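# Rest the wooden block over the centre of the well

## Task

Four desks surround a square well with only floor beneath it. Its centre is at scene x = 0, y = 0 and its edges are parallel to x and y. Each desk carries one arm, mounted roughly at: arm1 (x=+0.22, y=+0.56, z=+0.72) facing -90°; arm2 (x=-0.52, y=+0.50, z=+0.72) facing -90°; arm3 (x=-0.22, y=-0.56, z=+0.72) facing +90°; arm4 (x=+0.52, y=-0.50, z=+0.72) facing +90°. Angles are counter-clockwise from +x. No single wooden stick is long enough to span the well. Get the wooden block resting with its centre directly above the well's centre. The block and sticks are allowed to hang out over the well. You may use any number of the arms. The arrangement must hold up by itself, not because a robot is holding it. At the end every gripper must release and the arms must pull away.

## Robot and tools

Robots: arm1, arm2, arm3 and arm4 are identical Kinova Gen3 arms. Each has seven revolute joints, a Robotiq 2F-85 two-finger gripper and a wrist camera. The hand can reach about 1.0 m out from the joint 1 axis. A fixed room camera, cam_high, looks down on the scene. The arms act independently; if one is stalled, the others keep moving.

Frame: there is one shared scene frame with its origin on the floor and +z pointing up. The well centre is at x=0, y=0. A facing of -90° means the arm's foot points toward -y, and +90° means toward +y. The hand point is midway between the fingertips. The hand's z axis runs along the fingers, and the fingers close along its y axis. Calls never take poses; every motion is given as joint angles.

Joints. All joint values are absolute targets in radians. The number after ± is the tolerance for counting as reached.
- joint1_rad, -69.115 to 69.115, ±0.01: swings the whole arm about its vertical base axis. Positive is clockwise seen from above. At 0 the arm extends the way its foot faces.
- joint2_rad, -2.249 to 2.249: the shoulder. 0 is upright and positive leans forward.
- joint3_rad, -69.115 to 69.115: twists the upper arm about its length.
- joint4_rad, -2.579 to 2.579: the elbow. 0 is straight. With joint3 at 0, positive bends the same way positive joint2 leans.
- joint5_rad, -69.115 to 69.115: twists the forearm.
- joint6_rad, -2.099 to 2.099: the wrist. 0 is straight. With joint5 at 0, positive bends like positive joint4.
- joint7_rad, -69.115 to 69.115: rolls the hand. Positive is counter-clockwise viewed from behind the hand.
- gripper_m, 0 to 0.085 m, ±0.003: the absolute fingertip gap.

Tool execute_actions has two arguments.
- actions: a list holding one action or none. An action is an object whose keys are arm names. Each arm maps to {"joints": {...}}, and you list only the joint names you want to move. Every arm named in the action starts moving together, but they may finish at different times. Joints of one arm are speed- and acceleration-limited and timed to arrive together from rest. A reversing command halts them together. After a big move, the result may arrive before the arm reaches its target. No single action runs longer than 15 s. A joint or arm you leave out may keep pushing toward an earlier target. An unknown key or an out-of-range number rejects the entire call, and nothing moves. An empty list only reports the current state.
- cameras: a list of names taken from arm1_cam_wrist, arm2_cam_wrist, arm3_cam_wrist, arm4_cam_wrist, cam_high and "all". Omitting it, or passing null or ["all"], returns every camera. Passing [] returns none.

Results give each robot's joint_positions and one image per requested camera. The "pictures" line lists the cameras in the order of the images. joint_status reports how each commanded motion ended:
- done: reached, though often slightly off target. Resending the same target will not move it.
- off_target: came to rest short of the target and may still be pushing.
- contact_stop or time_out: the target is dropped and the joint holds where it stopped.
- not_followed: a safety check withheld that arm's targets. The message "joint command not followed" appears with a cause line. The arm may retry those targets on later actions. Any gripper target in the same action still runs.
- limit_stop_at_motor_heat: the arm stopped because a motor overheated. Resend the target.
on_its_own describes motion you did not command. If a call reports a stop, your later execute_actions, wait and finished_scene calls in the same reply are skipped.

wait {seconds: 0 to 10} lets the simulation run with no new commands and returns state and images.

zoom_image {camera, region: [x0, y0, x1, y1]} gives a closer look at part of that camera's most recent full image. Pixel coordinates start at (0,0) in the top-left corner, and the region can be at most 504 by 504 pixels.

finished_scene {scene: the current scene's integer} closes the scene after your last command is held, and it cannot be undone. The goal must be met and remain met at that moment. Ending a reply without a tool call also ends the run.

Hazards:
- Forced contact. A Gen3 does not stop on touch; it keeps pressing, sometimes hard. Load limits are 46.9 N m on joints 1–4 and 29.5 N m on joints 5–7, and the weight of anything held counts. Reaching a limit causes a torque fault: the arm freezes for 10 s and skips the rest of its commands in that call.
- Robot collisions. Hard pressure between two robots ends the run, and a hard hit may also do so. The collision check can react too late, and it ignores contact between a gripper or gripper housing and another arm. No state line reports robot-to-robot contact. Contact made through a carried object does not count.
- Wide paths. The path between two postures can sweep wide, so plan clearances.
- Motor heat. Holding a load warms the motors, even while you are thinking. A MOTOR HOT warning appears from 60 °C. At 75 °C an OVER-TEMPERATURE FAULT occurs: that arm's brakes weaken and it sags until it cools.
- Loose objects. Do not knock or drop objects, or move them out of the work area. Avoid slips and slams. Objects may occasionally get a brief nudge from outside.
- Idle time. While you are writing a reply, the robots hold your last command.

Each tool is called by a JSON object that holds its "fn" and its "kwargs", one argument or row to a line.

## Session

{"fn": "execute_actions", "kwargs": {
  "actions": [],
  "cameras": ["cam_high"]
}}

Scene clock: 0.00 s.
Motor temperatures (°C, as the motors report them): arm1=[30 26 24 26 36 33 38] | arm2=[32 26 26 30 32 36 38] | arm3=[26 26 25 27 36 34 39] | arm4=[30 31 28 26 35 37 47]
arm1.joint_positions: joint1_rad=-0.481 joint2_rad=-0.387 joint3_rad=-0.058 joint4_rad=+1.466 joint5_rad=+0.003 joint6_rad=+1.965 joint7_rad=+1.724 gripper_m=+0.085
arm1.joint_status: not commanded
arm1.hand: x=+0.2740 y=+0.4224 z=+1.3399 quat_wxyz=(-0.032, -0.433, -0.900, +0.039) (m; scene frame)
arm2.joint_positions: joint1_rad=+0.245 joint2_rad=-0.353 joint3_rad=-0.106 joint4_rad=+1.510 joint5_rad=-0.061 joint6_rad=+1.955 joint7_rad=+1.767 gripper_m=+0.085
arm2.joint_status: not commanded
arm2.hand: x=-0.5367 y=+0.3441 z=+1.2781 quat_wxyz=(-0.014, -0.663, -0.749, -0.001) (m; scene frame)
arm3.joint_positions: joint1_rad=-0.238 joint2_rad=-0.386 joint3_rad=-0.119 joint4_rad=+1.470 joint5_rad=-0.014 joint6_rad=+2.011 joint7_rad=+1.313 gripper_m=+0.085
arm3.joint_status: not commanded
arm3.hand: x=-0.2561 y=-0.4322 z=+1.3043 quat_wxyz=(-0.024, +0.751, -0.659, -0.013) (m; scene frame)
arm4.joint_positions: joint1_rad=+0.267 joint2_rad=-0.365 joint3_rad=-0.058 joint4_rad=+1.465 joint5_rad=-0.081 joint6_rad=+2.013 joint7_rad=+1.110 gripper_m=+0.085
arm4.joint_status: not commanded
arm4.hand: x=+0.5450 y=-0.3559 z=+1.2683 quat_wxyz=(+0.015, +0.452, -0.892, -0.019) (m; scene frame)
pictures: cam_high
Images, in order (width x height): cam_high 504x504.

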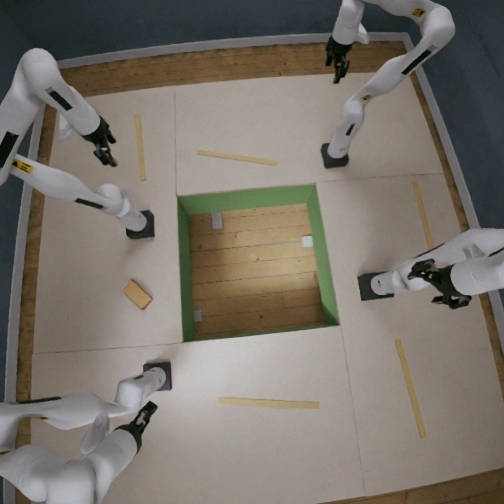

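{"fn": "zoom_image", "kwargs": {
  "camera": "cam_high",
  "region": [100, 90, 352, 330]
}}

{"fn": "zoom_image", "kwargs": {
  "camera": "cam_high",
  "region": [200, 300, 452, 460]
}}

Region (100, 90, 352, 330) of cam_high's 504x504 image, scaled by 2.000, with more detail than that image has; it fills the top 480 rows of this view, and the rest is white.

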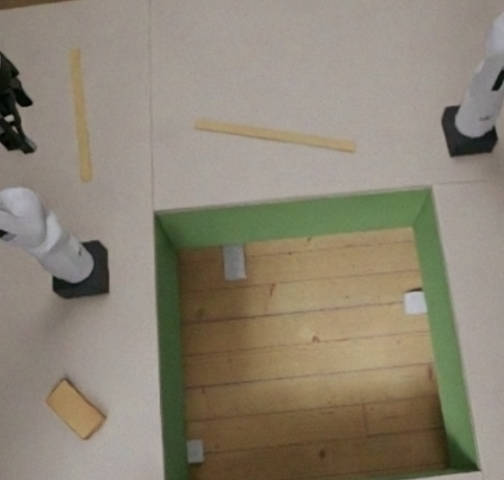

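Region (200, 300, 452, 460) of cam_high's 504x504 image, scaled by 2.000, with more detail than that image has; it fills the top 320 rows of this view, and the rest is white.

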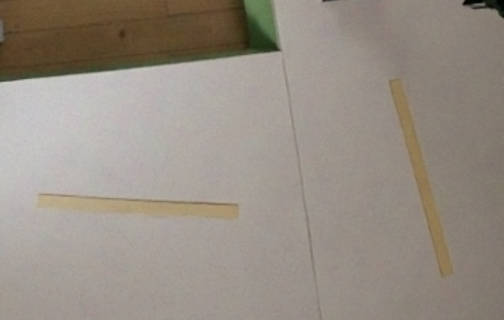

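{"fn": "execute_actions", "kwargs": {
  "actions": [
    {"arm1":{"joints":{"joint1_rad":-1.869,"joint2_rad":0.948,"joint3_rad":0,"joint4_rad":1.806,"joint5_rad":0,"joint6_rad":0.387,"joint7_rad":1.356}},"arm2":{"joints":{"joint1_rad":0.106,"joint2_rad":0.935,"joint3_rad":0,"joint4_rad":1.527,"joint5_rad":0,"joint6_rad":0.68,"joint7_rad":1.367}},"arm3":{"joints":{"joint1_rad":-1.642,"joint2_rad":0.8925,"joint3_rad":0,"joint4_rad":1.766,"joint5_rad":0,"joint6_rad":0.483,"joint7_rad":1.553}},"arm4":{"joints":{"joint1_rad":0.264,"joint2_rad":0.867,"joint3_rad":0,"joint4_rad":1.583,"joint5_rad":0,"joint6_rad":0.692,"joint7_rad":1.686}}}
  ]
}}

Scene clock: 3.43 s.
Motor temperatures (°C, as the motors report them): arm1=[30 26 24 26 36 33 38] | arm2=[32 26 26 30 32 36 38] | arm3=[26 26 25 27 36 34 39] | arm4=[30 32 28 26 35 37 47]
arm1.joint_positions: joint1_rad=-1.869 joint2_rad=+0.948 joint3_rad=+0.000 joint4_rad=+1.806 joint5_rad=+0.000 joint6_rad=+0.387 joint7_rad=+1.356 gripper_m=+0.085
arm1.joint_status: all done
arm1.hand: x=+0.6662 y=+0.6648 z=+0.7528 quat_wxyz=(+0.001, +0.034, -0.999, +0.001) (m; scene frame)
arm2.joint_positions: joint1_rad=+0.106 joint2_rad=+0.935 joint3_rad=+0.000 joint4_rad=+1.527 joint5_rad=+0.000 joint6_rad=+0.680 joint7_rad=+1.367 gripper_m=+0.085
arm2.joint_status: all done
arm2.hand: x=-0.5762 y=-0.0333 z=+0.7574 quat_wxyz=(+0.004, -0.794, -0.608, -0.006) (m; scene frame)
arm3.joint_positions: joint1_rad=-1.642 joint2_rad=+0.892 joint3_rad=+0.000 joint4_rad=+1.766 joint5_rad=+0.000 joint6_rad=+0.483 joint7_rad=+1.553 gripper_m=+0.085
arm3.joint_status: all done
arm3.hand: x=-0.6908 y=-0.5845 z=+0.7534 quat_wxyz=(+0.000, +0.999, +0.043, -0.001) (m; scene frame)
arm4.joint_positions: joint1_rad=+0.264 joint2_rad=+0.867 joint3_rad=+0.000 joint4_rad=+1.583 joint5_rad=+0.000 joint6_rad=+0.692 joint7_rad=+1.686 gripper_m=+0.085
arm4.joint_status: all done
arm4.hand: x=+0.6779 y=-0.0027 z=+0.7564 quat_wxyz=(+0.005, +0.654, -0.756, +0.007) (m; scene frame)
pictures: arm1_cam_wrist, arm2_cam_wrist, arm3_cam_wrist, arm4_cam_wrist, cam_high
Images, in order (width x height): arm1_cam_wrist 504x504, arm2_cam_wrist 504x504, arm3_cam_wrist 504x504, arm4_cam_wrist 504x504, cam_high 504x504.

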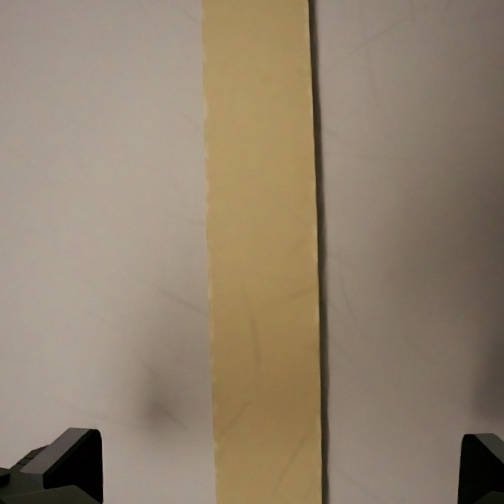

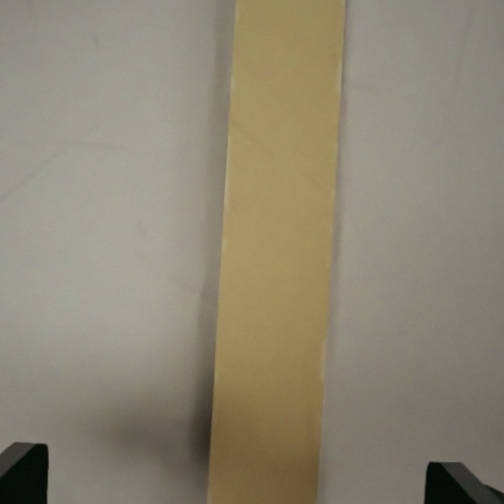

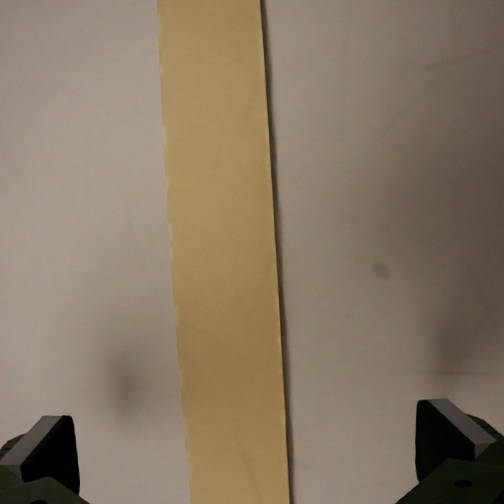

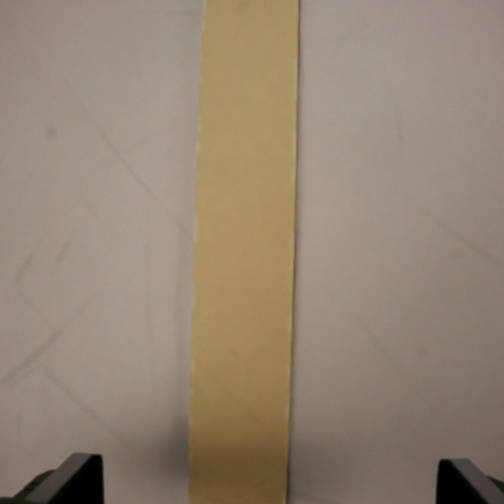

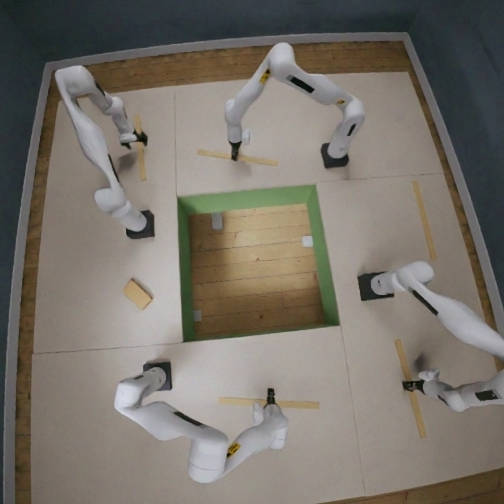

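{"fn": "execute_actions", "kwargs": {
  "actions": [
    {"arm1":{"joints":{"joint2_rad":0.978,"joint6_rad":0.357,"joint7_rad":1.38,"gripper_m":0.06}},"arm2":{"joints":{"joint1_rad":0.095,"joint2_rad":0.965,"joint6_rad":0.65,"joint7_rad":1.325,"gripper_m":0.06}},"arm3":{"joints":{"joint2_rad":0.9225,"joint6_rad":0.453,"joint7_rad":1.595,"gripper_m":0.06}},"arm4":{"joints":{"joint1_rad":0.277,"joint2_rad":0.896,"joint6_rad":0.663,"gripper_m":0.06}}}
  ],
  "cameras": []
}}

{"fn": "execute_actions", "kwargs": {
  "actions": [
    {"arm1":{"joints":{"gripper_m":0.015}},"arm2":{"joints":{"gripper_m":0.015}},"arm3":{"joints":{"gripper_m":0.015}},"arm4":{"joints":{"gripper_m":0.015}}}
  ],
  "cameras": []
}}

{"fn": "execute_actions", "kwargs": {
  "actions": [
    {"arm1":{"joints":{"joint2_rad":0.75,"joint6_rad":0.585}},"arm2":{"joints":{"joint1_rad":0.5,"joint2_rad":0.7,"joint6_rad":0.9}},"arm3":{"joints":{"joint2_rad":0.69,"joint6_rad":0.68}},"arm4":{"joints":{"joint1_rad":0.6,"joint2_rad":0.64,"joint6_rad":0.92}}}
  ],
  "cameras": []
}}

{"fn": "execute_actions", "kwargs": {
  "actions": [
    {"arm1":{"joints":{"joint1_rad":0.455,"joint2_rad":0.7485,"joint4_rad":2.153,"joint5_rad":-1.428,"joint6_rad":0.113,"joint7_rad":3.454}},"arm3":{"joints":{"joint1_rad":0.502,"joint2_rad":0.664,"joint4_rad":2.148,"joint5_rad":-0.816,"joint6_rad":0.154,"joint7_rad":2.837}},"arm2":{"joints":{"joint1_rad":0.8}},"arm4":{"joints":{"joint1_rad":0.9,"joint7_rad":1.4}}}
  ],
  "cameras": []
}}

{"fn": "execute_actions", "kwargs": {
  "actions": [
    {"arm1":{"joints":{"joint1_rad":0.51,"joint2_rad":0.7754,"joint4_rad":2.2806,"joint5_rad":-2.384,"joint6_rad":0.181,"joint7_rad":4.471}},"arm3":{"joints":{"joint1_rad":0.5416,"joint2_rad":0.667,"joint4_rad":2.252,"joint5_rad":-1.545,"joint6_rad":0.1207,"joint7_rad":3.611}},"arm2":{"joints":{"joint1_rad":-0.573,"joint2_rad":0.70,"joint4_rad":1.663,"joint5_rad":-0.384,"joint6_rad":0.66,"joint7_rad":2.835}},"arm4":{"joints":{"joint1_rad":-0.622,"joint2_rad":0.655,"joint4_rad":1.652,"joint5_rad":-0.354,"joint6_rad":0.71,"joint7_rad":2.798}}}
  ],
  "cameras": ["cam_high"]
}}

{"fn": "zoom_image", "kwargs": {
  "camera": "cam_high",
  "region": [150, 170, 360, 370]
}}

Scene clock: 5.00 s.
Motor temperatures (°C, as the motors report them): arm1=[30 26 24 26 36 33 38] | arm2=[32 26 26 30 32 36 38] | arm3=[26 26 25 27 36 34 39] | arm4=[30 32 28 26 35 37 47]
arm1.joint_positions: joint1_rad=-1.869 joint2_rad=+0.978 joint3_rad=+0.000 joint4_rad=+1.806 joint5_rad=+0.000 joint6_rad=+0.357 joint7_rad=+1.380 gripper_m=+0.060
arm1.joint_status: all done
arm1.hand: x=+0.6646 y=+0.6643 z=+0.7390 quat_wxyz=(+0.001, +0.046, -0.999, +0.001) (m; scene frame)
arm2.joint_positions: joint1_rad=+0.095 joint2_rad=+0.965 joint3_rad=+0.000 joint4_rad=+1.527 joint5_rad=+0.000 joint6_rad=+0.650 joint7_rad=+1.325 gripper_m=+0.060
arm2.joint_status: all done
arm2.hand: x=-0.5702 y=-0.0336 z=+0.7413 quat_wxyz=(+0.004, -0.803, -0.596, -0.006) (m; scene frame)
arm3.joint_positions: joint1_rad=-1.642 joint2_rad=+0.922 joint3_rad=+0.000 joint4_rad=+1.766 joint5_rad=+0.000 joint6_rad=+0.453 joint7_rad=+1.595 gripper_m=+0.060
arm3.joint_status: all done
arm3.hand: x=-0.6901 y=-0.5846 z=+0.7392 quat_wxyz=(+0.000, +0.998, +0.064, -0.001) (m; scene frame)
arm4.joint_positions: joint1_rad=+0.277 joint2_rad=+0.896 joint3_rad=+0.000 joint4_rad=+1.583 joint5_rad=+0.000 joint6_rad=+0.663 joint7_rad=+1.686 gripper_m=+0.060
arm4.joint_status: all done
arm4.hand: x=+0.6846 y=-0.0045 z=+0.7413 quat_wxyz=(+0.005, +0.649, -0.761, +0.007) (m; scene frame)
pictures: none
No camera images: the call's "cameras" was empty. Leave "cameras" out to get every camera's image.

Scene clock: 5.83 s.
Motor temperatures (°C, as the motors report them): arm1=[30 26 24 26 36 33 38] | arm2=[32 26 26 30 32 36 38] | arm3=[26 26 25 27 36 34 39] | arm4=[30 32 28 26 35 37 47]
arm1.joint_positions: joint1_rad=-1.869 joint2_rad=+0.977 joint3_rad=+0.000 joint4_rad=+1.806 joint5_rad=+0.000 joint6_rad=+0.358 joint7_rad=+1.380 gripper_m=+0.023
arm1.joint_status: gripper_m off_target (ended at +0.023, target +0.015)
arm1.hand: x=+0.6649 y=+0.6644 z=+0.7396 quat_wxyz=(+0.001, +0.046, -0.999, +0.001) (m; scene frame)
arm2.joint_positions: joint1_rad=+0.095 joint2_rad=+0.964 joint3_rad=+0.000 joint4_rad=+1.527 joint5_rad=+0.000 joint6_rad=+0.650 joint7_rad=+1.325 gripper_m=+0.023
arm2.joint_status: gripper_m off_target (ended at +0.023, target +0.015)
arm2.hand: x=-0.5702 y=-0.0340 z=+0.7420 quat_wxyz=(+0.003, -0.803, -0.596, -0.006) (m; scene frame)
arm3.joint_positions: joint1_rad=-1.642 joint2_rad=+0.921 joint3_rad=+0.000 joint4_rad=+1.766 joint5_rad=+0.000 joint6_rad=+0.454 joint7_rad=+1.595 gripper_m=+0.023
arm3.joint_status: gripper_m off_target (ended at +0.023, target +0.015)
arm3.hand: x=-0.6904 y=-0.5845 z=+0.7399 quat_wxyz=(+0.000, +0.998, +0.064, -0.001) (m; scene frame)
arm4.joint_positions: joint1_rad=+0.277 joint2_rad=+0.895 joint3_rad=+0.000 joint4_rad=+1.583 joint5_rad=+0.000 joint6_rad=+0.663 joint7_rad=+1.686 gripper_m=+0.023
arm4.joint_status: gripper_m off_target (ended at +0.023, target +0.015)
arm4.hand: x=+0.6847 y=-0.0042 z=+0.7420 quat_wxyz=(+0.004, +0.649, -0.761, +0.007) (m; scene frame)
pictures: none
No camera images: the call's "cameras" was empty. Leave "cameras" out to get every camera's image.

Scene clock: 7.53 s.
Motor temperatures (°C, as the motors report them): arm1=[30 26 24 26 36 33 38] | arm2=[32 26 26 30 32 36 38] | arm3=[26 26 25 27 36 34 39] | arm4=[30 32 28 26 35 37 47]
arm1.joint_positions: joint1_rad=-1.869 joint2_rad=+0.750 joint3_rad=+0.000 joint4_rad=+1.806 joint5_rad=+0.000 joint6_rad=+0.585 joint7_rad=+1.380 gripper_m=+0.023
arm1.joint_status: all done
arm1.hand: x=+0.6662 y=+0.6650 z=+0.8440 quat_wxyz=(+0.001, +0.046, -0.999, +0.001) (m; scene frame)
arm2.joint_positions: joint1_rad=+0.500 joint2_rad=+0.700 joint3_rad=+0.000 joint4_rad=+1.527 joint5_rad=+0.000 joint6_rad=+0.900 joint7_rad=+1.325 gripper_m=+0.023
arm2.joint_status: all done
arm2.hand: x=-0.7722 y=+0.0379 z=+0.8817 quat_wxyz=(+0.000, -0.906, -0.422, +0.001) (m; scene frame)
arm3.joint_positions: joint1_rad=-1.642 joint2_rad=+0.690 joint3_rad=+0.000 joint4_rad=+1.766 joint5_rad=+0.000 joint6_rad=+0.680 joint7_rad=+1.595 gripper_m=+0.023
arm3.joint_status: all done
arm3.hand: x=-0.6854 y=-0.5840 z=+0.8487 quat_wxyz=(+0.000, +0.998, +0.064, -0.003) (m; scene frame)
arm4.joint_positions: joint1_rad=+0.600 joint2_rad=+0.640 joint3_rad=+0.000 joint4_rad=+1.583 joint5_rad=+0.000 joint6_rad=+0.920 joint7_rad=+1.686 gripper_m=+0.023
arm4.joint_status: all done
arm4.hand: x=+0.8212 y=-0.0977 z=+0.8746 quat_wxyz=(+0.004, +0.518, -0.855, +0.008) (m; scene frame)
pictures: none
No camera images: the call's "cameras" was empty. Leave "cameras" out to get every camera's image.

Scene clock: 11.03 s.
Motor temperatures (°C, as the motors report them): arm1=[30 26 24 26 36 33 38] | arm2=[32 26 26 30 32 36 38] | arm3=[26 26 25 27 36 34 39] | arm4=[30 32 28 26 35 37 47]
arm1.joint_positions: joint1_rad=+0.455 joint2_rad=+0.749 joint3_rad=+0.000 joint4_rad=+2.153 joint5_rad=-1.428 joint6_rad=+0.113 joint7_rad=+3.454 gripper_m=+0.023
arm1.joint_status: all done
arm1.hand: x=+0.0317 y=+0.1726 z=+0.8136 quat_wxyz=(-0.088, -0.702, -0.701, +0.090) (m; scene frame)
arm2.joint_positions: joint1_rad=+0.800 joint2_rad=+0.700 joint3_rad=+0.000 joint4_rad=+1.527 joint5_rad=+0.000 joint6_rad=+0.900 joint7_rad=+1.325 gripper_m=+0.023
arm2.joint_status: all done
arm2.hand: x=-0.8972 y=+0.1330 z=+0.8823 quat_wxyz=(+0.002, -0.959, -0.282, +0.002) (m; scene frame)
arm3.joint_positions: joint1_rad=+0.502 joint2_rad=+0.664 joint3_rad=+0.000 joint4_rad=+2.148 joint5_rad=-0.816 joint6_rad=+0.154 joint7_rad=+2.837 gripper_m=+0.023
arm3.joint_status: all done
arm3.hand: x=-0.0320 y=-0.1726 z=+0.8102 quat_wxyz=(-0.087, +0.702, -0.702, -0.088) (m; scene frame)
arm4.joint_positions: joint1_rad=+0.900 joint2_rad=+0.640 joint3_rad=+0.000 joint4_rad=+1.583 joint5_rad=+0.000 joint6_rad=+0.920 joint7_rad=+1.400 gripper_m=+0.023
arm4.joint_status: all done
arm4.hand: x=+0.9261 y=-0.2047 z=+0.8766 quat_wxyz=(+0.002, +0.249, -0.968, +0.009) (m; scene frame)
pictures: none
No camera images: the call's "cameras" was empty. Leave "cameras" out to get every camera's image.

Scene clock: 13.93 s.
Motor temperatures (°C, as the motors report them): arm1=[30 26 24 26 36 33 38] | arm2=[32 26 26 30 32 36 38] | arm3=[26 26 25 27 36 34 39] | arm4=[30 32 28 26 35 37 47]
arm1.joint_positions: joint1_rad=+0.510 joint2_rad=+0.776 joint3_rad=+0.000 joint4_rad=+2.281 joint5_rad=-2.384 joint6_rad=+0.181 joint7_rad=+4.471 gripper_m=+0.023
arm1.joint_status: all done
arm1.hand: x=+0.0350 y=+0.2173 z=+0.7979 quat_wxyz=(-0.088, -0.703, -0.700, +0.090) (m; scene frame)
arm2.joint_positions: joint1_rad=-0.573 joint2_rad=+0.700 joint3_rad=+0.000 joint4_rad=+1.663 joint5_rad=-0.384 joint6_rad=+0.660 joint7_rad=+2.835 gripper_m=+0.023
arm2.joint_status: all done
arm2.hand: x=-0.1696 y=+0.0881 z=+0.8652 quat_wxyz=(-0.141, +0.010, -0.990, -0.011) (m; scene frame)
arm3.joint_positions: joint1_rad=+0.542 joint2_rad=+0.667 joint3_rad=+0.000 joint4_rad=+2.252 joint5_rad=-1.545 joint6_rad=+0.121 joint7_rad=+3.611 gripper_m=+0.023
arm3.joint_status: all done
arm3.hand: x=-0.0353 y=-0.2074 z=+0.8004 quat_wxyz=(-0.088, +0.702, -0.702, -0.088) (m; scene frame)
arm4.joint_positions: joint1_rad=-0.622 joint2_rad=+0.655 joint3_rad=+0.000 joint4_rad=+1.652 joint5_rad=-0.354 joint6_rad=+0.710 joint7_rad=+2.798 gripper_m=+0.023
arm4.joint_status: all done
arm4.hand: x=+0.1688 y=-0.0904 z=+0.8606 quat_wxyz=(+0.012, +0.991, +0.012, -0.136) (m; scene frame)
pictures: cam_high
Images, in order (width x height): cam_high 504x504.

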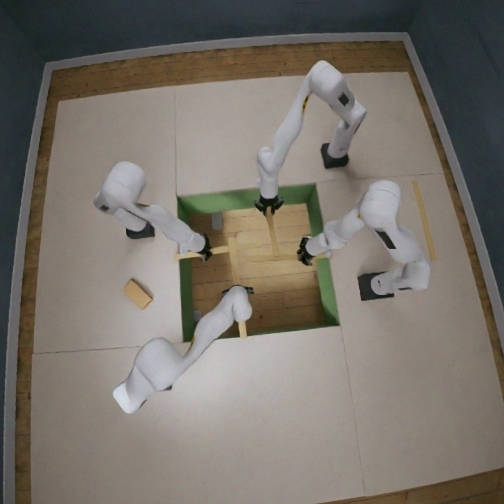

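Region (150, 170, 360, 370) of cam_high's 504x504 image, scaled by 2.400, with more detail than that image has; it fills the top 480 rows of this view, and the rest is white.

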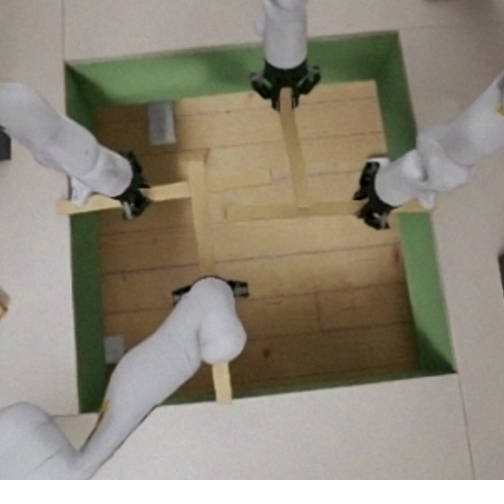

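Tips match those in scene 1. Continue.

{"fn": "execute_actions", "kwargs": {
  "actions": [
    {"arm2":{"joints":{"joint2_rad":0.799,"joint6_rad":0.566}},"arm4":{"joints":{"joint2_rad":0.754,"joint6_rad":0.618}}}
  ],
  "cameras": []
}}

{"fn": "execute_actions", "kwargs": {
  "actions": [
    {"arm2":{"joints":{"joint1_rad":-0.517,"joint2_rad":0.8616,"joint4_rad":1.528,"joint5_rad":-0.354,"joint6_rad":0.6465,"joint7_rad":2.848}},"arm4":{"joints":{"joint1_rad":-0.5567,"joint2_rad":0.8126,"joint4_rad":1.5175,"joint5_rad":-0.33,"joint6_rad":0.705,"joint7_rad":2.826}}}
  ],
  "cameras": ["cam_high"]
}}

{"fn": "zoom_image", "kwargs": {
  "camera": "cam_high",
  "region": [160, 210, 350, 350]
}}

{"fn": "zoom_image", "kwargs": {
  "camera": "cam_high",
  "region": [215, 220, 295, 285]
}}

Scene clock: 15.27 s.
Motor temperatures (°C, as the motors report them): arm1=[30 26 24 26 36 33 38] | arm2=[32 26 26 30 32 36 38] | arm3=[26 26 25 27 36 34 39] | arm4=[30 32 28 26 35 37 47]
arm1.joint_positions: joint1_rad=+0.510 joint2_rad=+0.776 joint3_rad=+0.000 joint4_rad=+2.281 joint5_rad=-2.384 joint6_rad=+0.181 joint7_rad=+4.471 gripper_m=+0.023
arm1.joint_status: not commanded
arm1.hand: x=+0.0350 y=+0.2173 z=+0.7979 quat_wxyz=(-0.088, -0.703, -0.700, +0.090) (m; scene frame)
arm2.joint_positions: joint1_rad=-0.573 joint2_rad=+0.799 joint3_rad=+0.000 joint4_rad=+1.663 joint5_rad=-0.384 joint6_rad=+0.566 joint7_rad=+2.835 gripper_m=+0.023
arm2.joint_status: all done
arm2.hand: x=-0.1736 y=+0.0792 z=+0.8137 quat_wxyz=(-0.127, -0.001, -0.992, -0.006) (m; scene frame)
arm3.joint_positions: joint1_rad=+0.542 joint2_rad=+0.667 joint3_rad=+0.000 joint4_rad=+2.252 joint5_rad=-1.545 joint6_rad=+0.121 joint7_rad=+3.611 gripper_m=+0.023
arm3.joint_status: not commanded
arm3.hand: x=-0.0353 y=-0.2074 z=+0.8004 quat_wxyz=(-0.088, +0.702, -0.702, -0.088) (m; scene frame)
arm4.joint_positions: joint1_rad=-0.622 joint2_rad=+0.754 joint3_rad=+0.000 joint4_rad=+1.652 joint5_rad=-0.354 joint6_rad=+0.618 joint7_rad=+2.798 gripper_m=+0.023
arm4.joint_status: all done
arm4.hand: x=+0.1709 y=-0.0808 z=+0.8095 quat_wxyz=(+0.009, +0.992, +0.001, -0.123) (m; scene frame)
pictures: none
No camera images: the call's "cameras" was empty. Leave "cameras" out to get every camera's image.

Scene clock: 16.37 s.
Motor temperatures (°C, as the motors report them): arm1=[30 26 24 26 36 33 38] | arm2=[32 26 26 30 32 36 38] | arm3=[26 26 25 27 36 34 39] | arm4=[30 32 28 26 35 37 47]
arm1.joint_positions: joint1_rad=+0.510 joint2_rad=+0.776 joint3_rad=+0.000 joint4_rad=+2.281 joint5_rad=-2.384 joint6_rad=+0.181 joint7_rad=+4.471 gripper_m=+0.023
arm1.joint_status: not commanded
arm1.hand: x=+0.0350 y=+0.2173 z=+0.7979 quat_wxyz=(-0.088, -0.703, -0.700, +0.090) (m; scene frame)
arm2.joint_positions: joint1_rad=-0.517 joint2_rad=+0.862 joint3_rad=+0.000 joint4_rad=+1.528 joint5_rad=-0.354 joint6_rad=+0.647 joint7_rad=+2.848 gripper_m=+0.023
arm2.joint_status: all done
arm2.hand: x=-0.1787 y=+0.0353 z=+0.8086 quat_wxyz=(-0.127, -0.002, -0.992, -0.006) (m; scene frame)
arm3.joint_positions: joint1_rad=+0.542 joint2_rad=+0.667 joint3_rad=+0.000 joint4_rad=+2.252 joint5_rad=-1.545 joint6_rad=+0.121 joint7_rad=+3.611 gripper_m=+0.023
arm3.joint_status: not commanded
arm3.hand: x=-0.0353 y=-0.2074 z=+0.8004 quat_wxyz=(-0.088, +0.702, -0.702, -0.088) (m; scene frame)
arm4.joint_positions: joint1_rad=-0.557 joint2_rad=+0.813 joint3_rad=+0.000 joint4_rad=+1.518 joint5_rad=-0.330 joint6_rad=+0.705 joint7_rad=+2.826 gripper_m=+0.023
arm4.joint_status: all done
arm4.hand: x=+0.1804 y=-0.0348 z=+0.8080 quat_wxyz=(+0.009, +0.992, +0.001, -0.123) (m; scene frame)
pictures: cam_high
Images, in order (width x height): cam_high 504x504.

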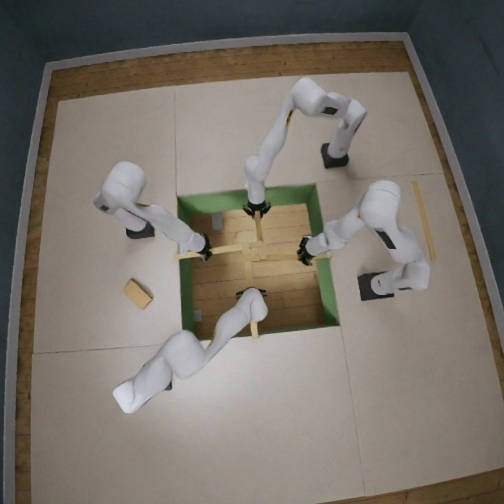

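Region (160, 210, 350, 350) of cam_high's 504x504 image, scaled by 2.653, with more detail than that image has; it fills the top 371 rows of this view, and the rest is white.

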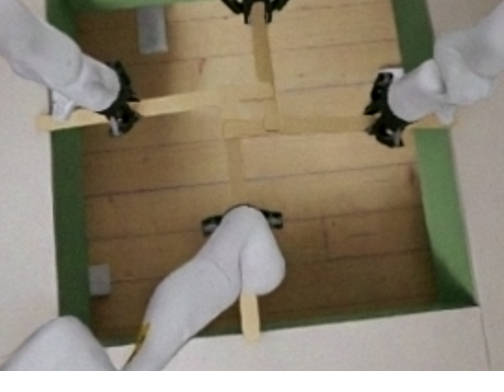

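Region (215, 220, 295, 285) of cam_high's 504x504 image, scaled by 6.300, with more detail than that image has; it fills the top 410 rows of this view, and the rest is white.

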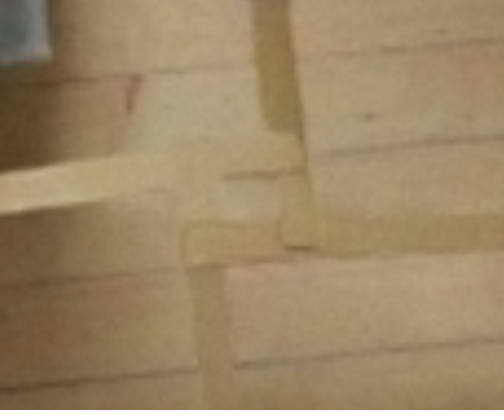

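{"fn": "execute_actions", "kwargs": {
  "actions": [
    {"arm1":{"joints":{"joint1_rad":0.4787,"joint2_rad":0.8347,"joint4_rad":2.2204,"joint5_rad":-2.276,"joint6_rad":0.1115,"joint7_rad":4.334}},"arm3":{"joints":{"joint1_rad":0.5123,"joint2_rad":0.7333,"joint4_rad":2.1973,"joint5_rad":-1.02,"joint6_rad":0.097,"joint7_rad":3.061}},"arm2":{"joints":{"joint1_rad":-0.549,"joint2_rad":0.9151,"joint4_rad":1.4894,"joint5_rad":-0.247,"joint6_rad":0.6497,"joint7_rad":2.734}},"arm4":{"joints":{"joint1_rad":-0.5894,"joint2_rad":0.8646,"joint4_rad":1.484,"joint5_rad":-0.2315,"joint6_rad":0.7056,"joint7_rad":2.722}}}
  ],
  "cameras": []
}}

{"fn": "execute_actions", "kwargs": {
  "actions": [
    {"arm1":{"joints":{"gripper_m":0.05}},"arm2":{"joints":{"gripper_m":0.05}},"arm3":{"joints":{"gripper_m":0.05}},"arm4":{"joints":{"gripper_m":0.05}}}
  ],
  "cameras": []
}}

{"fn": "execute_actions", "kwargs": {
  "actions": [
    {"arm1":{"joints":{"joint2_rad":0.7}},"arm2":{"joints":{"joint2_rad":0.78,"joint4_rad":1.57}},"arm3":{"joints":{"joint2_rad":0.6}},"arm4":{"joints":{"joint2_rad":0.73,"joint4_rad":1.57}}}
  ],
  "cameras": []
}}

{"fn": "execute_actions", "kwargs": {
  "actions": [
    {"arm1":{"joints":{"joint1_rad":1.5,"joint2_rad":0.4}},"arm2":{"joints":{"joint1_rad":0.5,"joint2_rad":0.3}},"arm3":{"joints":{"joint1_rad":1.593,"joint2_rad":0.401,"joint4_rad":2.112,"joint5_rad":0,"joint6_rad":0.628,"joint7_rad":2.276,"gripper_m":0.085}},"arm4":{"joints":{"joint1_rad":0.5,"joint2_rad":0.3}}}
  ],
  "cameras": ["cam_high","arm3_cam_wrist"]
}}

Scene clock: 18.20 s.
Motor temperatures (°C, as the motors report them): arm1=[30 26 24 26 36 33 38] | arm2=[32 26 26 30 32 36 38] | arm3=[26 26 25 27 36 34 39] | arm4=[30 32 28 26 35 37 47]
arm1.joint_positions: joint1_rad=+0.479 joint2_rad=+0.835 joint3_rad=+0.000 joint4_rad=+2.220 joint5_rad=-2.276 joint6_rad=+0.111 joint7_rad=+4.334 gripper_m=+0.023
arm1.joint_status: all done
arm1.hand: x=+0.0350 y=+0.2175 z=+0.7753 quat_wxyz=(-0.063, -0.705, -0.703, +0.065) (m; scene frame)
arm2.joint_positions: joint1_rad=-0.549 joint2_rad=+0.915 joint3_rad=+0.000 joint4_rad=+1.490 joint5_rad=-0.247 joint6_rad=+0.650 joint7_rad=+2.734 gripper_m=+0.023
arm2.joint_status: all done
arm2.hand: x=-0.1791 y=+0.0352 z=+0.7834 quat_wxyz=(-0.092, -0.001, -0.996, -0.006) (m; scene frame)
arm3.joint_positions: joint1_rad=+0.512 joint2_rad=+0.733 joint3_rad=+0.000 joint4_rad=+2.197 joint5_rad=-1.020 joint6_rad=+0.097 joint7_rad=+3.061 gripper_m=+0.023
arm3.joint_status: all done
arm3.hand: x=-0.0351 y=-0.2077 z=+0.7771 quat_wxyz=(-0.063, +0.704, -0.704, -0.064) (m; scene frame)
arm4.joint_positions: joint1_rad=-0.589 joint2_rad=+0.865 joint3_rad=+0.000 joint4_rad=+1.484 joint5_rad=-0.231 joint6_rad=+0.706 joint7_rad=+2.722 gripper_m=+0.023
arm4.joint_status: all done
arm4.hand: x=+0.1806 y=-0.0348 z=+0.7833 quat_wxyz=(+0.008, +0.996, +0.001, -0.089) (m; scene frame)
pictures: none
No camera images: the call's "cameras" was empty. Leave "cameras" out to get every camera's image.

Scene clock: 19.10 s.
Motor temperatures (°C, as the motors report them): arm1=[30 26 24 26 36 33 38] | arm2=[32 26 26 30 32 36 38] | arm3=[26 26 25 27 36 34 39] | arm4=[30 32 28 26 35 37 47]
arm1.joint_positions: joint1_rad=+0.479 joint2_rad=+0.835 joint3_rad=+0.000 joint4_rad=+2.220 joint5_rad=-2.276 joint6_rad=+0.112 joint7_rad=+4.334 gripper_m=+0.050
arm1.joint_status: all done
arm1.hand: x=+0.0350 y=+0.2174 z=+0.7754 quat_wxyz=(-0.063, -0.705, -0.703, +0.065) (m; scene frame)
arm2.joint_positions: joint1_rad=-0.549 joint2_rad=+0.915 joint3_rad=+0.000 joint4_rad=+1.489 joint5_rad=-0.247 joint6_rad=+0.650 joint7_rad=+2.734 gripper_m=+0.050
arm2.joint_status: all done
arm2.hand: x=-0.1789 y=+0.0352 z=+0.7836 quat_wxyz=(-0.092, -0.002, -0.996, -0.006) (m; scene frame)
arm3.joint_positions: joint1_rad=+0.512 joint2_rad=+0.733 joint3_rad=+0.000 joint4_rad=+2.197 joint5_rad=-1.020 joint6_rad=+0.097 joint7_rad=+3.061 gripper_m=+0.050
arm3.joint_status: all done
arm3.hand: x=-0.0350 y=-0.2076 z=+0.7771 quat_wxyz=(-0.063, +0.704, -0.704, -0.064) (m; scene frame)
arm4.joint_positions: joint1_rad=-0.589 joint2_rad=+0.865 joint3_rad=+0.000 joint4_rad=+1.484 joint5_rad=-0.232 joint6_rad=+0.706 joint7_rad=+2.722 gripper_m=+0.050
arm4.joint_status: all done
arm4.hand: x=+0.1806 y=-0.0349 z=+0.7832 quat_wxyz=(+0.009, +0.996, +0.001, -0.089) (m; scene frame)
pictures: none
No camera images: the call's "cameras" was empty. Leave "cameras" out to get every camera's image.

Scene clock: 20.23 s.
Motor temperatures (°C, as the motors report them): arm1=[30 26 24 26 36 33 38] | arm2=[32 26 26 30 32 36 38] | arm3=[26 26 25 27 36 34 39] | arm4=[30 32 28 26 35 37 47]
arm1.joint_positions: joint1_rad=+0.479 joint2_rad=+0.700 joint3_rad=+0.000 joint4_rad=+2.220 joint5_rad=-2.276 joint6_rad=+0.112 joint7_rad=+4.334 gripper_m=+0.050
arm1.joint_status: all done
arm1.hand: x=+0.0154 y=+0.1808 z=+0.8306 quat_wxyz=(-0.083, -0.698, -0.700, +0.129) (m; scene frame)
arm2.joint_positions: joint1_rad=-0.549 joint2_rad=+0.780 joint3_rad=+0.000 joint4_rad=+1.570 joint5_rad=-0.247 joint6_rad=+0.650 joint7_rad=+2.734 gripper_m=+0.050
arm2.joint_status: all done
arm2.hand: x=-0.1841 y=+0.0416 z=+0.8402 quat_wxyz=(-0.108, +0.000, -0.994, +0.016) (m; scene frame)
arm3.joint_positions: joint1_rad=+0.512 joint2_rad=+0.600 joint3_rad=+0.000 joint4_rad=+2.197 joint5_rad=-1.020 joint6_rad=+0.097 joint7_rad=+3.061 gripper_m=+0.050
arm3.joint_status: all done
arm3.hand: x=-0.0182 y=-0.1752 z=+0.8324 quat_wxyz=(-0.126, +0.701, -0.697, -0.084) (m; scene frame)
arm4.joint_positions: joint1_rad=-0.589 joint2_rad=+0.730 joint3_rad=+0.000 joint4_rad=+1.570 joint5_rad=-0.232 joint6_rad=+0.706 joint7_rad=+2.722 gripper_m=+0.050
arm4.joint_status: all done
arm4.hand: x=+0.1884 y=-0.0458 z=+0.8368 quat_wxyz=(-0.011, +0.995, +0.003, -0.102) (m; scene frame)
pictures: none
No camera images: the call's "cameras" was empty. Leave "cameras" out to get every camera's image.

Scene clock: 22.73 s.
Motor temperatures (°C, as the motors report them): arm1=[30 26 24 26 36 33 38] | arm2=[32 26 26 30 32 36 38] | arm3=[26 26 25 27 36 34 39] | arm4=[30 32 28 26 35 37 47]
arm1.joint_positions: joint1_rad=+1.500 joint2_rad=+0.400 joint3_rad=+0.000 joint4_rad=+2.220 joint5_rad=-2.276 joint6_rad=+0.111 joint7_rad=+4.334 gripper_m=+0.050
arm1.joint_status: all done
arm1.hand: x=-0.2754 y=+0.5305 z=+0.9703 quat_wxyz=(+0.022, -0.917, -0.267, +0.296) (m; scene frame)
arm2.joint_positions: joint1_rad=+0.500 joint2_rad=+0.300 joint3_rad=+0.000 joint4_rad=+1.570 joint5_rad=-0.247 joint6_rad=+0.650 joint7_rad=+2.734 gripper_m=+0.050
arm2.joint_status: all done
arm2.hand: x=-0.7684 y=-0.0601 z=+1.1237 quat_wxyz=(-0.093, -0.459, -0.831, +0.300) (m; scene frame)
arm3.joint_positions: joint1_rad=+1.593 joint2_rad=+0.401 joint3_rad=+0.000 joint4_rad=+2.112 joint5_rad=+0.000 joint6_rad=+0.628 joint7_rad=+2.276 gripper_m=+0.085
arm3.joint_status: all done
arm3.hand: x=+0.1326 y=-0.5809 z=+0.9000 quat_wxyz=(+0.000, +0.351, -0.937, +0.000) (m; scene frame)
arm4.joint_positions: joint1_rad=+0.500 joint2_rad=+0.300 joint3_rad=+0.000 joint4_rad=+1.570 joint5_rad=-0.231 joint6_rad=+0.706 joint7_rad=+2.722 gripper_m=+0.050
arm4.joint_status: all done
arm4.hand: x=+0.7826 y=+0.0376 z=+1.0887 quat_wxyz=(-0.274, +0.830, -0.479, -0.081) (m; scene frame)
pictures: arm3_cam_wrist, cam_high
Images, in order (width x height): arm3_cam_wrist 504x504, cam_high 504x504.

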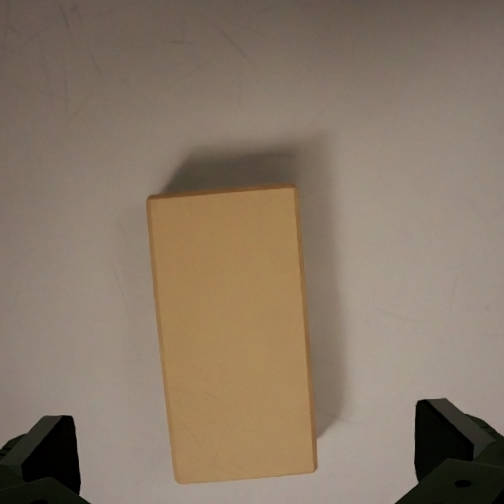

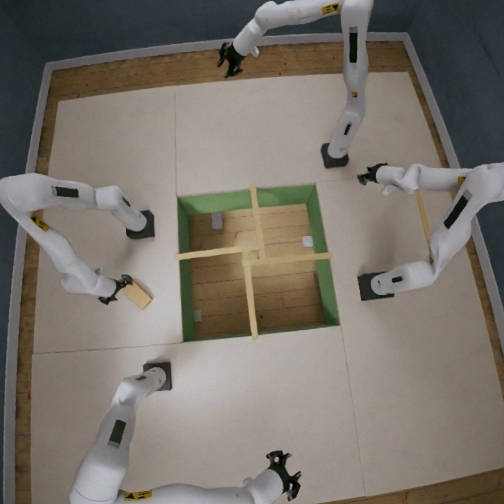

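{"fn": "execute_actions", "kwargs": {
  "actions": [
    {"arm3":{"joints":{"joint2_rad":0.7926,"joint4_rad":2.1915,"joint6_rad":0.1575,"joint7_rad":2.34}}}
  ],
  "cameras": []
}}

{"fn": "execute_actions", "kwargs": {
  "actions": [
    {"arm3":{"joints":{"gripper_m":0.04}}}
  ],
  "cameras": ["arm3_cam_wrist"]
}}

{"fn": "execute_actions", "kwargs": {
  "actions": [
    {"arm3":{"joints":{"joint2_rad":0.6,"joint4_rad":2.1,"joint6_rad":0.44}}}
  ],
  "cameras": []
}}

{"fn": "execute_actions", "kwargs": {
  "actions": [
    {"arm3":{"joints":{"joint1_rad":0.362,"joint2_rad":0.93,"joint4_rad":1.2327,"joint6_rad":0.978,"joint7_rad":1.9}}}
  ],
  "cameras": []
}}

{"fn": "execute_actions", "kwargs": {
  "actions": [
    {"arm3":{"joints":{"joint2_rad":0.968,"joint6_rad":0.94}}}
  ],
  "cameras": ["arm3_cam_wrist"]
}}

Scene clock: 24.67 s.
Motor temperatures (°C, as the motors report them): arm1=[30 26 24 26 36 33 38] | arm2=[32 26 26 30 32 36 38] | arm3=[26 26 25 27 36 34 39] | arm4=[30 32 28 26 35 37 47]
arm1.joint_positions: joint1_rad=+1.500 joint2_rad=+0.400 joint3_rad=+0.000 joint4_rad=+2.220 joint5_rad=-2.276 joint6_rad=+0.112 joint7_rad=+4.334 gripper_m=+0.050
arm1.joint_status: not commanded
arm1.hand: x=-0.2754 y=+0.5306 z=+0.9703 quat_wxyz=(+0.022, -0.917, -0.266, +0.296) (m; scene frame)
arm2.joint_positions: joint1_rad=+0.500 joint2_rad=+0.300 joint3_rad=+0.000 joint4_rad=+1.570 joint5_rad=-0.247 joint6_rad=+0.650 joint7_rad=+2.734 gripper_m=+0.050
arm2.joint_status: not commanded
arm2.hand: x=-0.7685 y=-0.0601 z=+1.1238 quat_wxyz=(-0.093, -0.460, -0.831, +0.300) (m; scene frame)
arm3.joint_positions: joint1_rad=+1.593 joint2_rad=+0.792 joint3_rad=+0.000 joint4_rad=+2.192 joint5_rad=+0.000 joint6_rad=+0.158 joint7_rad=+2.340 gripper_m=+0.085
arm3.joint_status: all done
arm3.hand: x=+0.1322 y=-0.5811 z=+0.7518 quat_wxyz=(+0.000, +0.380, -0.925, +0.000) (m; scene frame)
arm4.joint_positions: joint1_rad=+0.500 joint2_rad=+0.300 joint3_rad=+0.000 joint4_rad=+1.570 joint5_rad=-0.232 joint6_rad=+0.706 joint7_rad=+2.722 gripper_m=+0.050
arm4.joint_status: not commanded
arm4.hand: x=+0.7827 y=+0.0376 z=+1.0887 quat_wxyz=(-0.274, +0.830, -0.479, -0.081) (m; scene frame)
pictures: none
No camera images: the call's "cameras" was empty. Leave "cameras" out to get every camera's image.

Scene clock: 25.50 s.
Motor temperatures (°C, as the motors report them): arm1=[30 26 24 26 36 33 38] | arm2=[32 26 26 30 32 36 38] | arm3=[26 26 25 27 36 34 39] | arm4=[30 32 28 26 35 37 47]
arm1.joint_positions: joint1_rad=+1.500 joint2_rad=+0.400 joint3_rad=+0.000 joint4_rad=+2.220 joint5_rad=-2.276 joint6_rad=+0.112 joint7_rad=+4.334 gripper_m=+0.050
arm1.joint_status: not commanded
arm1.hand: x=-0.2754 y=+0.5306 z=+0.9703 quat_wxyz=(+0.022, -0.917, -0.266, +0.296) (m; scene frame)
arm2.joint_positions: joint1_rad=+0.500 joint2_rad=+0.300 joint3_rad=+0.000 joint4_rad=+1.570 joint5_rad=-0.247 joint6_rad=+0.650 joint7_rad=+2.734 gripper_m=+0.050
arm2.joint_status: not commanded
arm2.hand: x=-0.7685 y=-0.0601 z=+1.1238 quat_wxyz=(-0.093, -0.460, -0.831, +0.300) (m; scene frame)
arm3.joint_positions: joint1_rad=+1.593 joint2_rad=+0.789 joint3_rad=+0.000 joint4_rad=+2.192 joint5_rad=+0.000 joint6_rad=+0.159 joint7_rad=+2.340 gripper_m=+0.066
arm3.joint_status: gripper_m off_target (ended at +0.066, target +0.040)
arm3.hand: x=+0.1327 y=-0.5812 z=+0.7531 quat_wxyz=(+0.000, +0.380, -0.925, +0.000) (m; scene frame)
arm4.joint_positions: joint1_rad=+0.500 joint2_rad=+0.300 joint3_rad=+0.000 joint4_rad=+1.570 joint5_rad=-0.231 joint6_rad=+0.706 joint7_rad=+2.722 gripper_m=+0.050
arm4.joint_status: not commanded
arm4.hand: x=+0.7827 y=+0.0376 z=+1.0887 quat_wxyz=(-0.274, +0.830, -0.479, -0.081) (m; scene frame)
pictures: arm3_cam_wrist
Images, in order (width x height): arm3_cam_wrist 504x504.

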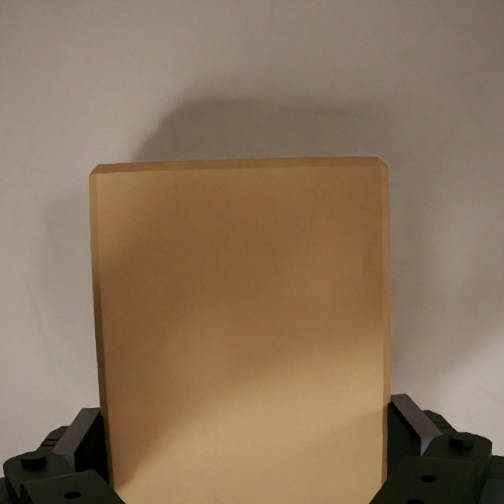

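Scene clock: 26.80 s.
Motor temperatures (°C, as the motors report them): arm1=[30 26 24 26 36 33 38] | arm2=[32 26 26 30 32 36 38] | arm3=[26 26 25 27 36 34 39] | arm4=[30 32 28 26 35 37 47]
arm1.joint_positions: joint1_rad=+1.500 joint2_rad=+0.400 joint3_rad=+0.000 joint4_rad=+2.220 joint5_rad=-2.276 joint6_rad=+0.112 joint7_rad=+4.334 gripper_m=+0.050
arm1.joint_status: not commanded
arm1.hand: x=-0.2754 y=+0.5306 z=+0.9703 quat_wxyz=(+0.022, -0.917, -0.266, +0.296) (m; scene frame)
arm2.joint_positions: joint1_rad=+0.500 joint2_rad=+0.300 joint3_rad=+0.000 joint4_rad=+1.570 joint5_rad=-0.247 joint6_rad=+0.650 joint7_rad=+2.734 gripper_m=+0.050
arm2.joint_status: not commanded
arm2.hand: x=-0.7685 y=-0.0601 z=+1.1238 quat_wxyz=(-0.093, -0.460, -0.831, +0.300) (m; scene frame)
arm3.joint_positions: joint1_rad=+1.593 joint2_rad=+0.601 joint3_rad=+0.000 joint4_rad=+2.100 joint5_rad=+0.000 joint6_rad=+0.440 joint7_rad=+2.340 gripper_m=+0.066
arm3.joint_status: all done
arm3.hand: x=+0.1551 y=-0.5808 z=+0.8294 quat_wxyz=(+0.001, +0.380, -0.925, +0.000) (m; scene frame)
arm4.joint_positions: joint1_rad=+0.500 joint2_rad=+0.300 joint3_rad=+0.000 joint4_rad=+1.570 joint5_rad=-0.232 joint6_rad=+0.706 joint7_rad=+2.722 gripper_m=+0.050
arm4.joint_status: not commanded
arm4.hand: x=+0.7827 y=+0.0376 z=+1.0887 quat_wxyz=(-0.274, +0.830, -0.479, -0.081) (m; scene frame)
pictures: none
No camera images: the call's "cameras" was empty. Leave "cameras" out to get every camera's image.

Scene clock: 29.43 s.
Motor temperatures (°C, as the motors report them): arm1=[30 26 24 26 36 33 38] | arm2=[32 26 26 30 32 36 38] | arm3=[26 26 25 27 36 34 39] | arm4=[30 32 28 26 35 37 47]
arm1.joint_positions: joint1_rad=+1.500 joint2_rad=+0.400 joint3_rad=+0.000 joint4_rad=+2.220 joint5_rad=-2.276 joint6_rad=+0.112 joint7_rad=+4.334 gripper_m=+0.050
arm1.joint_status: not commanded
arm1.hand: x=-0.2754 y=+0.5306 z=+0.9703 quat_wxyz=(+0.022, -0.917, -0.266, +0.296) (m; scene frame)
arm2.joint_positions: joint1_rad=+0.500 joint2_rad=+0.300 joint3_rad=+0.000 joint4_rad=+1.570 joint5_rad=-0.247 joint6_rad=+0.650 joint7_rad=+2.734 gripper_m=+0.050
arm2.joint_status: not commanded
arm2.hand: x=-0.7685 y=-0.0601 z=+1.1238 quat_wxyz=(-0.093, -0.460, -0.831, +0.300) (m; scene frame)
arm3.joint_positions: joint1_rad=+0.362 joint2_rad=+0.932 joint3_rad=+0.000 joint4_rad=+1.234 joint5_rad=+0.000 joint6_rad=+0.978 joint7_rad=+1.900 gripper_m=+0.066
arm3.joint_status: all done
arm3.hand: x=-0.0003 y=-0.0024 z=+0.8417 quat_wxyz=(+0.001, +0.707, -0.707, +0.000) (m; scene frame)
arm4.joint_positions: joint1_rad=+0.500 joint2_rad=+0.300 joint3_rad=+0.000 joint4_rad=+1.570 joint5_rad=-0.232 joint6_rad=+0.706 joint7_rad=+2.722 gripper_m=+0.050
arm4.joint_status: not commanded
arm4.hand: x=+0.7827 y=+0.0376 z=+1.0887 quat_wxyz=(-0.274, +0.830, -0.479, -0.081) (m; scene frame)
pictures: none
No camera images: the call's "cameras" was empty. Leave "cameras" out to get every camera's image.

Scene clock: 30.20 s.
Motor temperatures (°C, as the motors report them): arm1=[30 26 24 26 36 33 38] | arm2=[32 26 26 30 32 36 38] | arm3=[26 26 25 27 36 34 39] | arm4=[30 32 28 26 35 37 47]
arm1.joint_positions: joint1_rad=+1.500 joint2_rad=+0.400 joint3_rad=+0.000 joint4_rad=+2.220 joint5_rad=-2.276 joint6_rad=+0.112 joint7_rad=+4.334 gripper_m=+0.050
arm1.joint_status: not commanded
arm1.hand: x=-0.2754 y=+0.5306 z=+0.9703 quat_wxyz=(+0.022, -0.917, -0.266, +0.296) (m; scene frame)
arm2.joint_positions: joint1_rad=+0.500 joint2_rad=+0.300 joint3_rad=+0.000 joint4_rad=+1.570 joint5_rad=-0.247 joint6_rad=+0.650 joint7_rad=+2.734 gripper_m=+0.050
arm2.joint_status: not commanded
arm2.hand: x=-0.7685 y=-0.0601 z=+1.1238 quat_wxyz=(-0.093, -0.460, -0.831, +0.300) (m; scene frame)
arm3.joint_positions: joint1_rad=+0.362 joint2_rad=+0.970 joint3_rad=+0.000 joint4_rad=+1.233 joint5_rad=+0.000 joint6_rad=+0.940 joint7_rad=+1.900 gripper_m=+0.066
arm3.joint_status: all done
arm3.hand: x=+0.0003 y=-0.0001 z=+0.8190 quat_wxyz=(+0.001, +0.707, -0.707, +0.000) (m; scene frame)
arm4.joint_positions: joint1_rad=+0.500 joint2_rad=+0.300 joint3_rad=+0.000 joint4_rad=+1.570 joint5_rad=-0.232 joint6_rad=+0.706 joint7_rad=+2.722 gripper_m=+0.050
arm4.joint_status: not commanded
arm4.hand: x=+0.7827 y=+0.0376 z=+1.0887 quat_wxyz=(-0.274, +0.830, -0.479, -0.081) (m; scene frame)
pictures: arm3_cam_wrist
Images, in order (width x height): arm3_cam_wrist 504x504.

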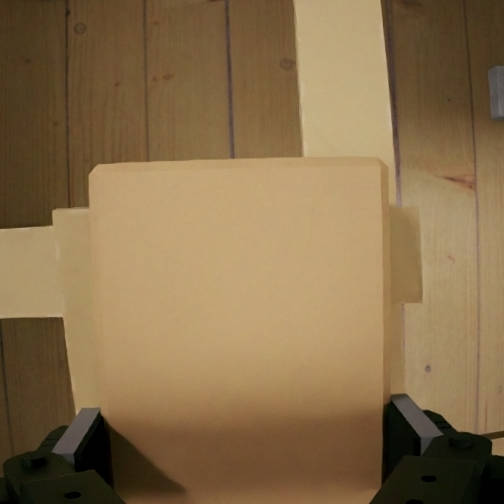

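About touching.

{"fn": "execute_actions", "kwargs": {
  "actions": [
    {"arm3":{"joints":{"joint2_rad":0.974,"joint6_rad":0.934,"gripper_m":0.085}}}
  ],
  "cameras": []
}}

{"fn": "execute_actions", "kwargs": {
  "actions": [
    {"arm3":{"joints":{"joint2_rad":0.2,"joint6_rad":1.7}}}
  ],
  "cameras": ["cam_high"]
}}

{"fn": "zoom_image", "kwargs": {
  "camera": "cam_high",
  "region": [160, 170, 350, 350]
}}

Scene clock: 31.33 s.
Motor temperatures (°C, as the motors report them): arm1=[30 26 24 26 36 33 38] | arm2=[32 26 26 30 32 36 38] | arm3=[26 27 25 27 36 34 39] | arm4=[30 32 28 26 35 37 47]
arm1.joint_positions: joint1_rad=+1.500 joint2_rad=+0.400 joint3_rad=+0.000 joint4_rad=+2.220 joint5_rad=-2.276 joint6_rad=+0.112 joint7_rad=+4.334 gripper_m=+0.050
arm1.joint_status: not commanded
arm1.hand: x=-0.2754 y=+0.5306 z=+0.9703 quat_wxyz=(+0.022, -0.917, -0.266, +0.296) (m; scene frame)
arm2.joint_positions: joint1_rad=+0.500 joint2_rad=+0.300 joint3_rad=+0.000 joint4_rad=+1.570 joint5_rad=-0.247 joint6_rad=+0.650 joint7_rad=+2.734 gripper_m=+0.050
arm2.joint_status: not commanded
arm2.hand: x=-0.7685 y=-0.0601 z=+1.1238 quat_wxyz=(-0.093, -0.460, -0.831, +0.300) (m; scene frame)
arm3.joint_positions: joint1_rad=+0.362 joint2_rad=+0.974 joint3_rad=+0.000 joint4_rad=+1.233 joint5_rad=+0.000 joint6_rad=+0.934 joint7_rad=+1.900 gripper_m=+0.085
arm3.joint_status: all done
arm3.hand: x=+0.0007 y=+0.0010 z=+0.8166 quat_wxyz=(+0.000, +0.707, -0.707, +0.000) (m; scene frame)
arm4.joint_positions: joint1_rad=+0.500 joint2_rad=+0.300 joint3_rad=+0.000 joint4_rad=+1.570 joint5_rad=-0.231 joint6_rad=+0.706 joint7_rad=+2.722 gripper_m=+0.050
arm4.joint_status: not commanded
arm4.hand: x=+0.7827 y=+0.0376 z=+1.0887 quat_wxyz=(-0.274, +0.830, -0.479, -0.081) (m; scene frame)
pictures: none
No camera images: the call's "cameras" was empty. Leave "cameras" out to get every camera's image.

Scene clock: 33.50 s.
Motor temperatures (°C, as the motors report them): arm1=[30 26 24 26 36 33 38] | arm2=[32 26 26 30 32 36 38] | arm3=[26 27 25 27 36 34 39] | arm4=[30 32 28 26 35 37 47]
arm1.joint_positions: joint1_rad=+1.500 joint2_rad=+0.400 joint3_rad=+0.000 joint4_rad=+2.220 joint5_rad=-2.276 joint6_rad=+0.112 joint7_rad=+4.334 gripper_m=+0.050
arm1.joint_status: not commanded
arm1.hand: x=-0.2754 y=+0.5306 z=+0.9703 quat_wxyz=(+0.022, -0.917, -0.266, +0.296) (m; scene frame)
arm2.joint_positions: joint1_rad=+0.500 joint2_rad=+0.300 joint3_rad=+0.000 joint4_rad=+1.570 joint5_rad=-0.247 joint6_rad=+0.650 joint7_rad=+2.734 gripper_m=+0.050
arm2.joint_status: not commanded
arm2.hand: x=-0.7685 y=-0.0601 z=+1.1238 quat_wxyz=(-0.093, -0.460, -0.831, +0.300) (m; scene frame)
arm3.joint_positions: joint1_rad=+0.362 joint2_rad=+0.200 joint3_rad=+0.000 joint4_rad=+1.233 joint5_rad=+0.000 joint6_rad=+1.700 joint7_rad=+1.900 gripper_m=+0.085
arm3.joint_status: all done
arm3.hand: x=-0.0646 y=-0.1915 z=+1.2226 quat_wxyz=(-0.003, +0.707, -0.707, -0.002) (m; scene frame)
arm4.joint_positions: joint1_rad=+0.500 joint2_rad=+0.300 joint3_rad=+0.000 joint4_rad=+1.570 joint5_rad=-0.232 joint6_rad=+0.706 joint7_rad=+2.722 gripper_m=+0.050
arm4.joint_status: not commanded
arm4.hand: x=+0.7827 y=+0.0376 z=+1.0887 quat_wxyz=(-0.274, +0.830, -0.479, -0.081) (m; scene frame)
pictures: cam_high
Images, in order (width x height): cam_high 504x504.

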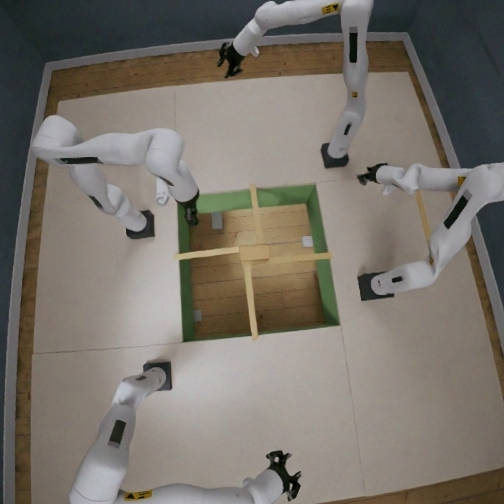

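Region (160, 170, 350, 350) of cam_high's 504x504 image, scaled by 2.653, with more detail than that image has; it fills the top 477 rows of this view, and the rest is white.

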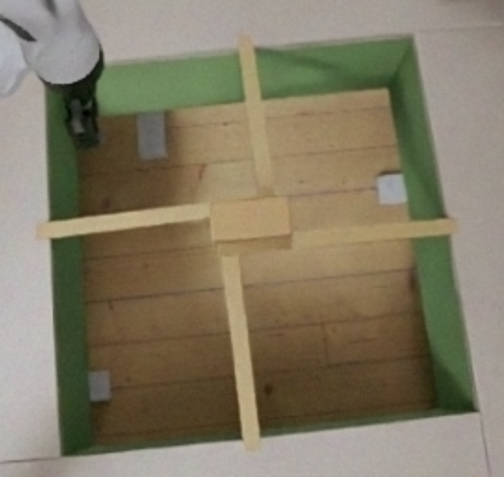

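{"fn": "finished_scene", "kwargs": {
  "scene": 2
}}

The scene is finished: the task was done.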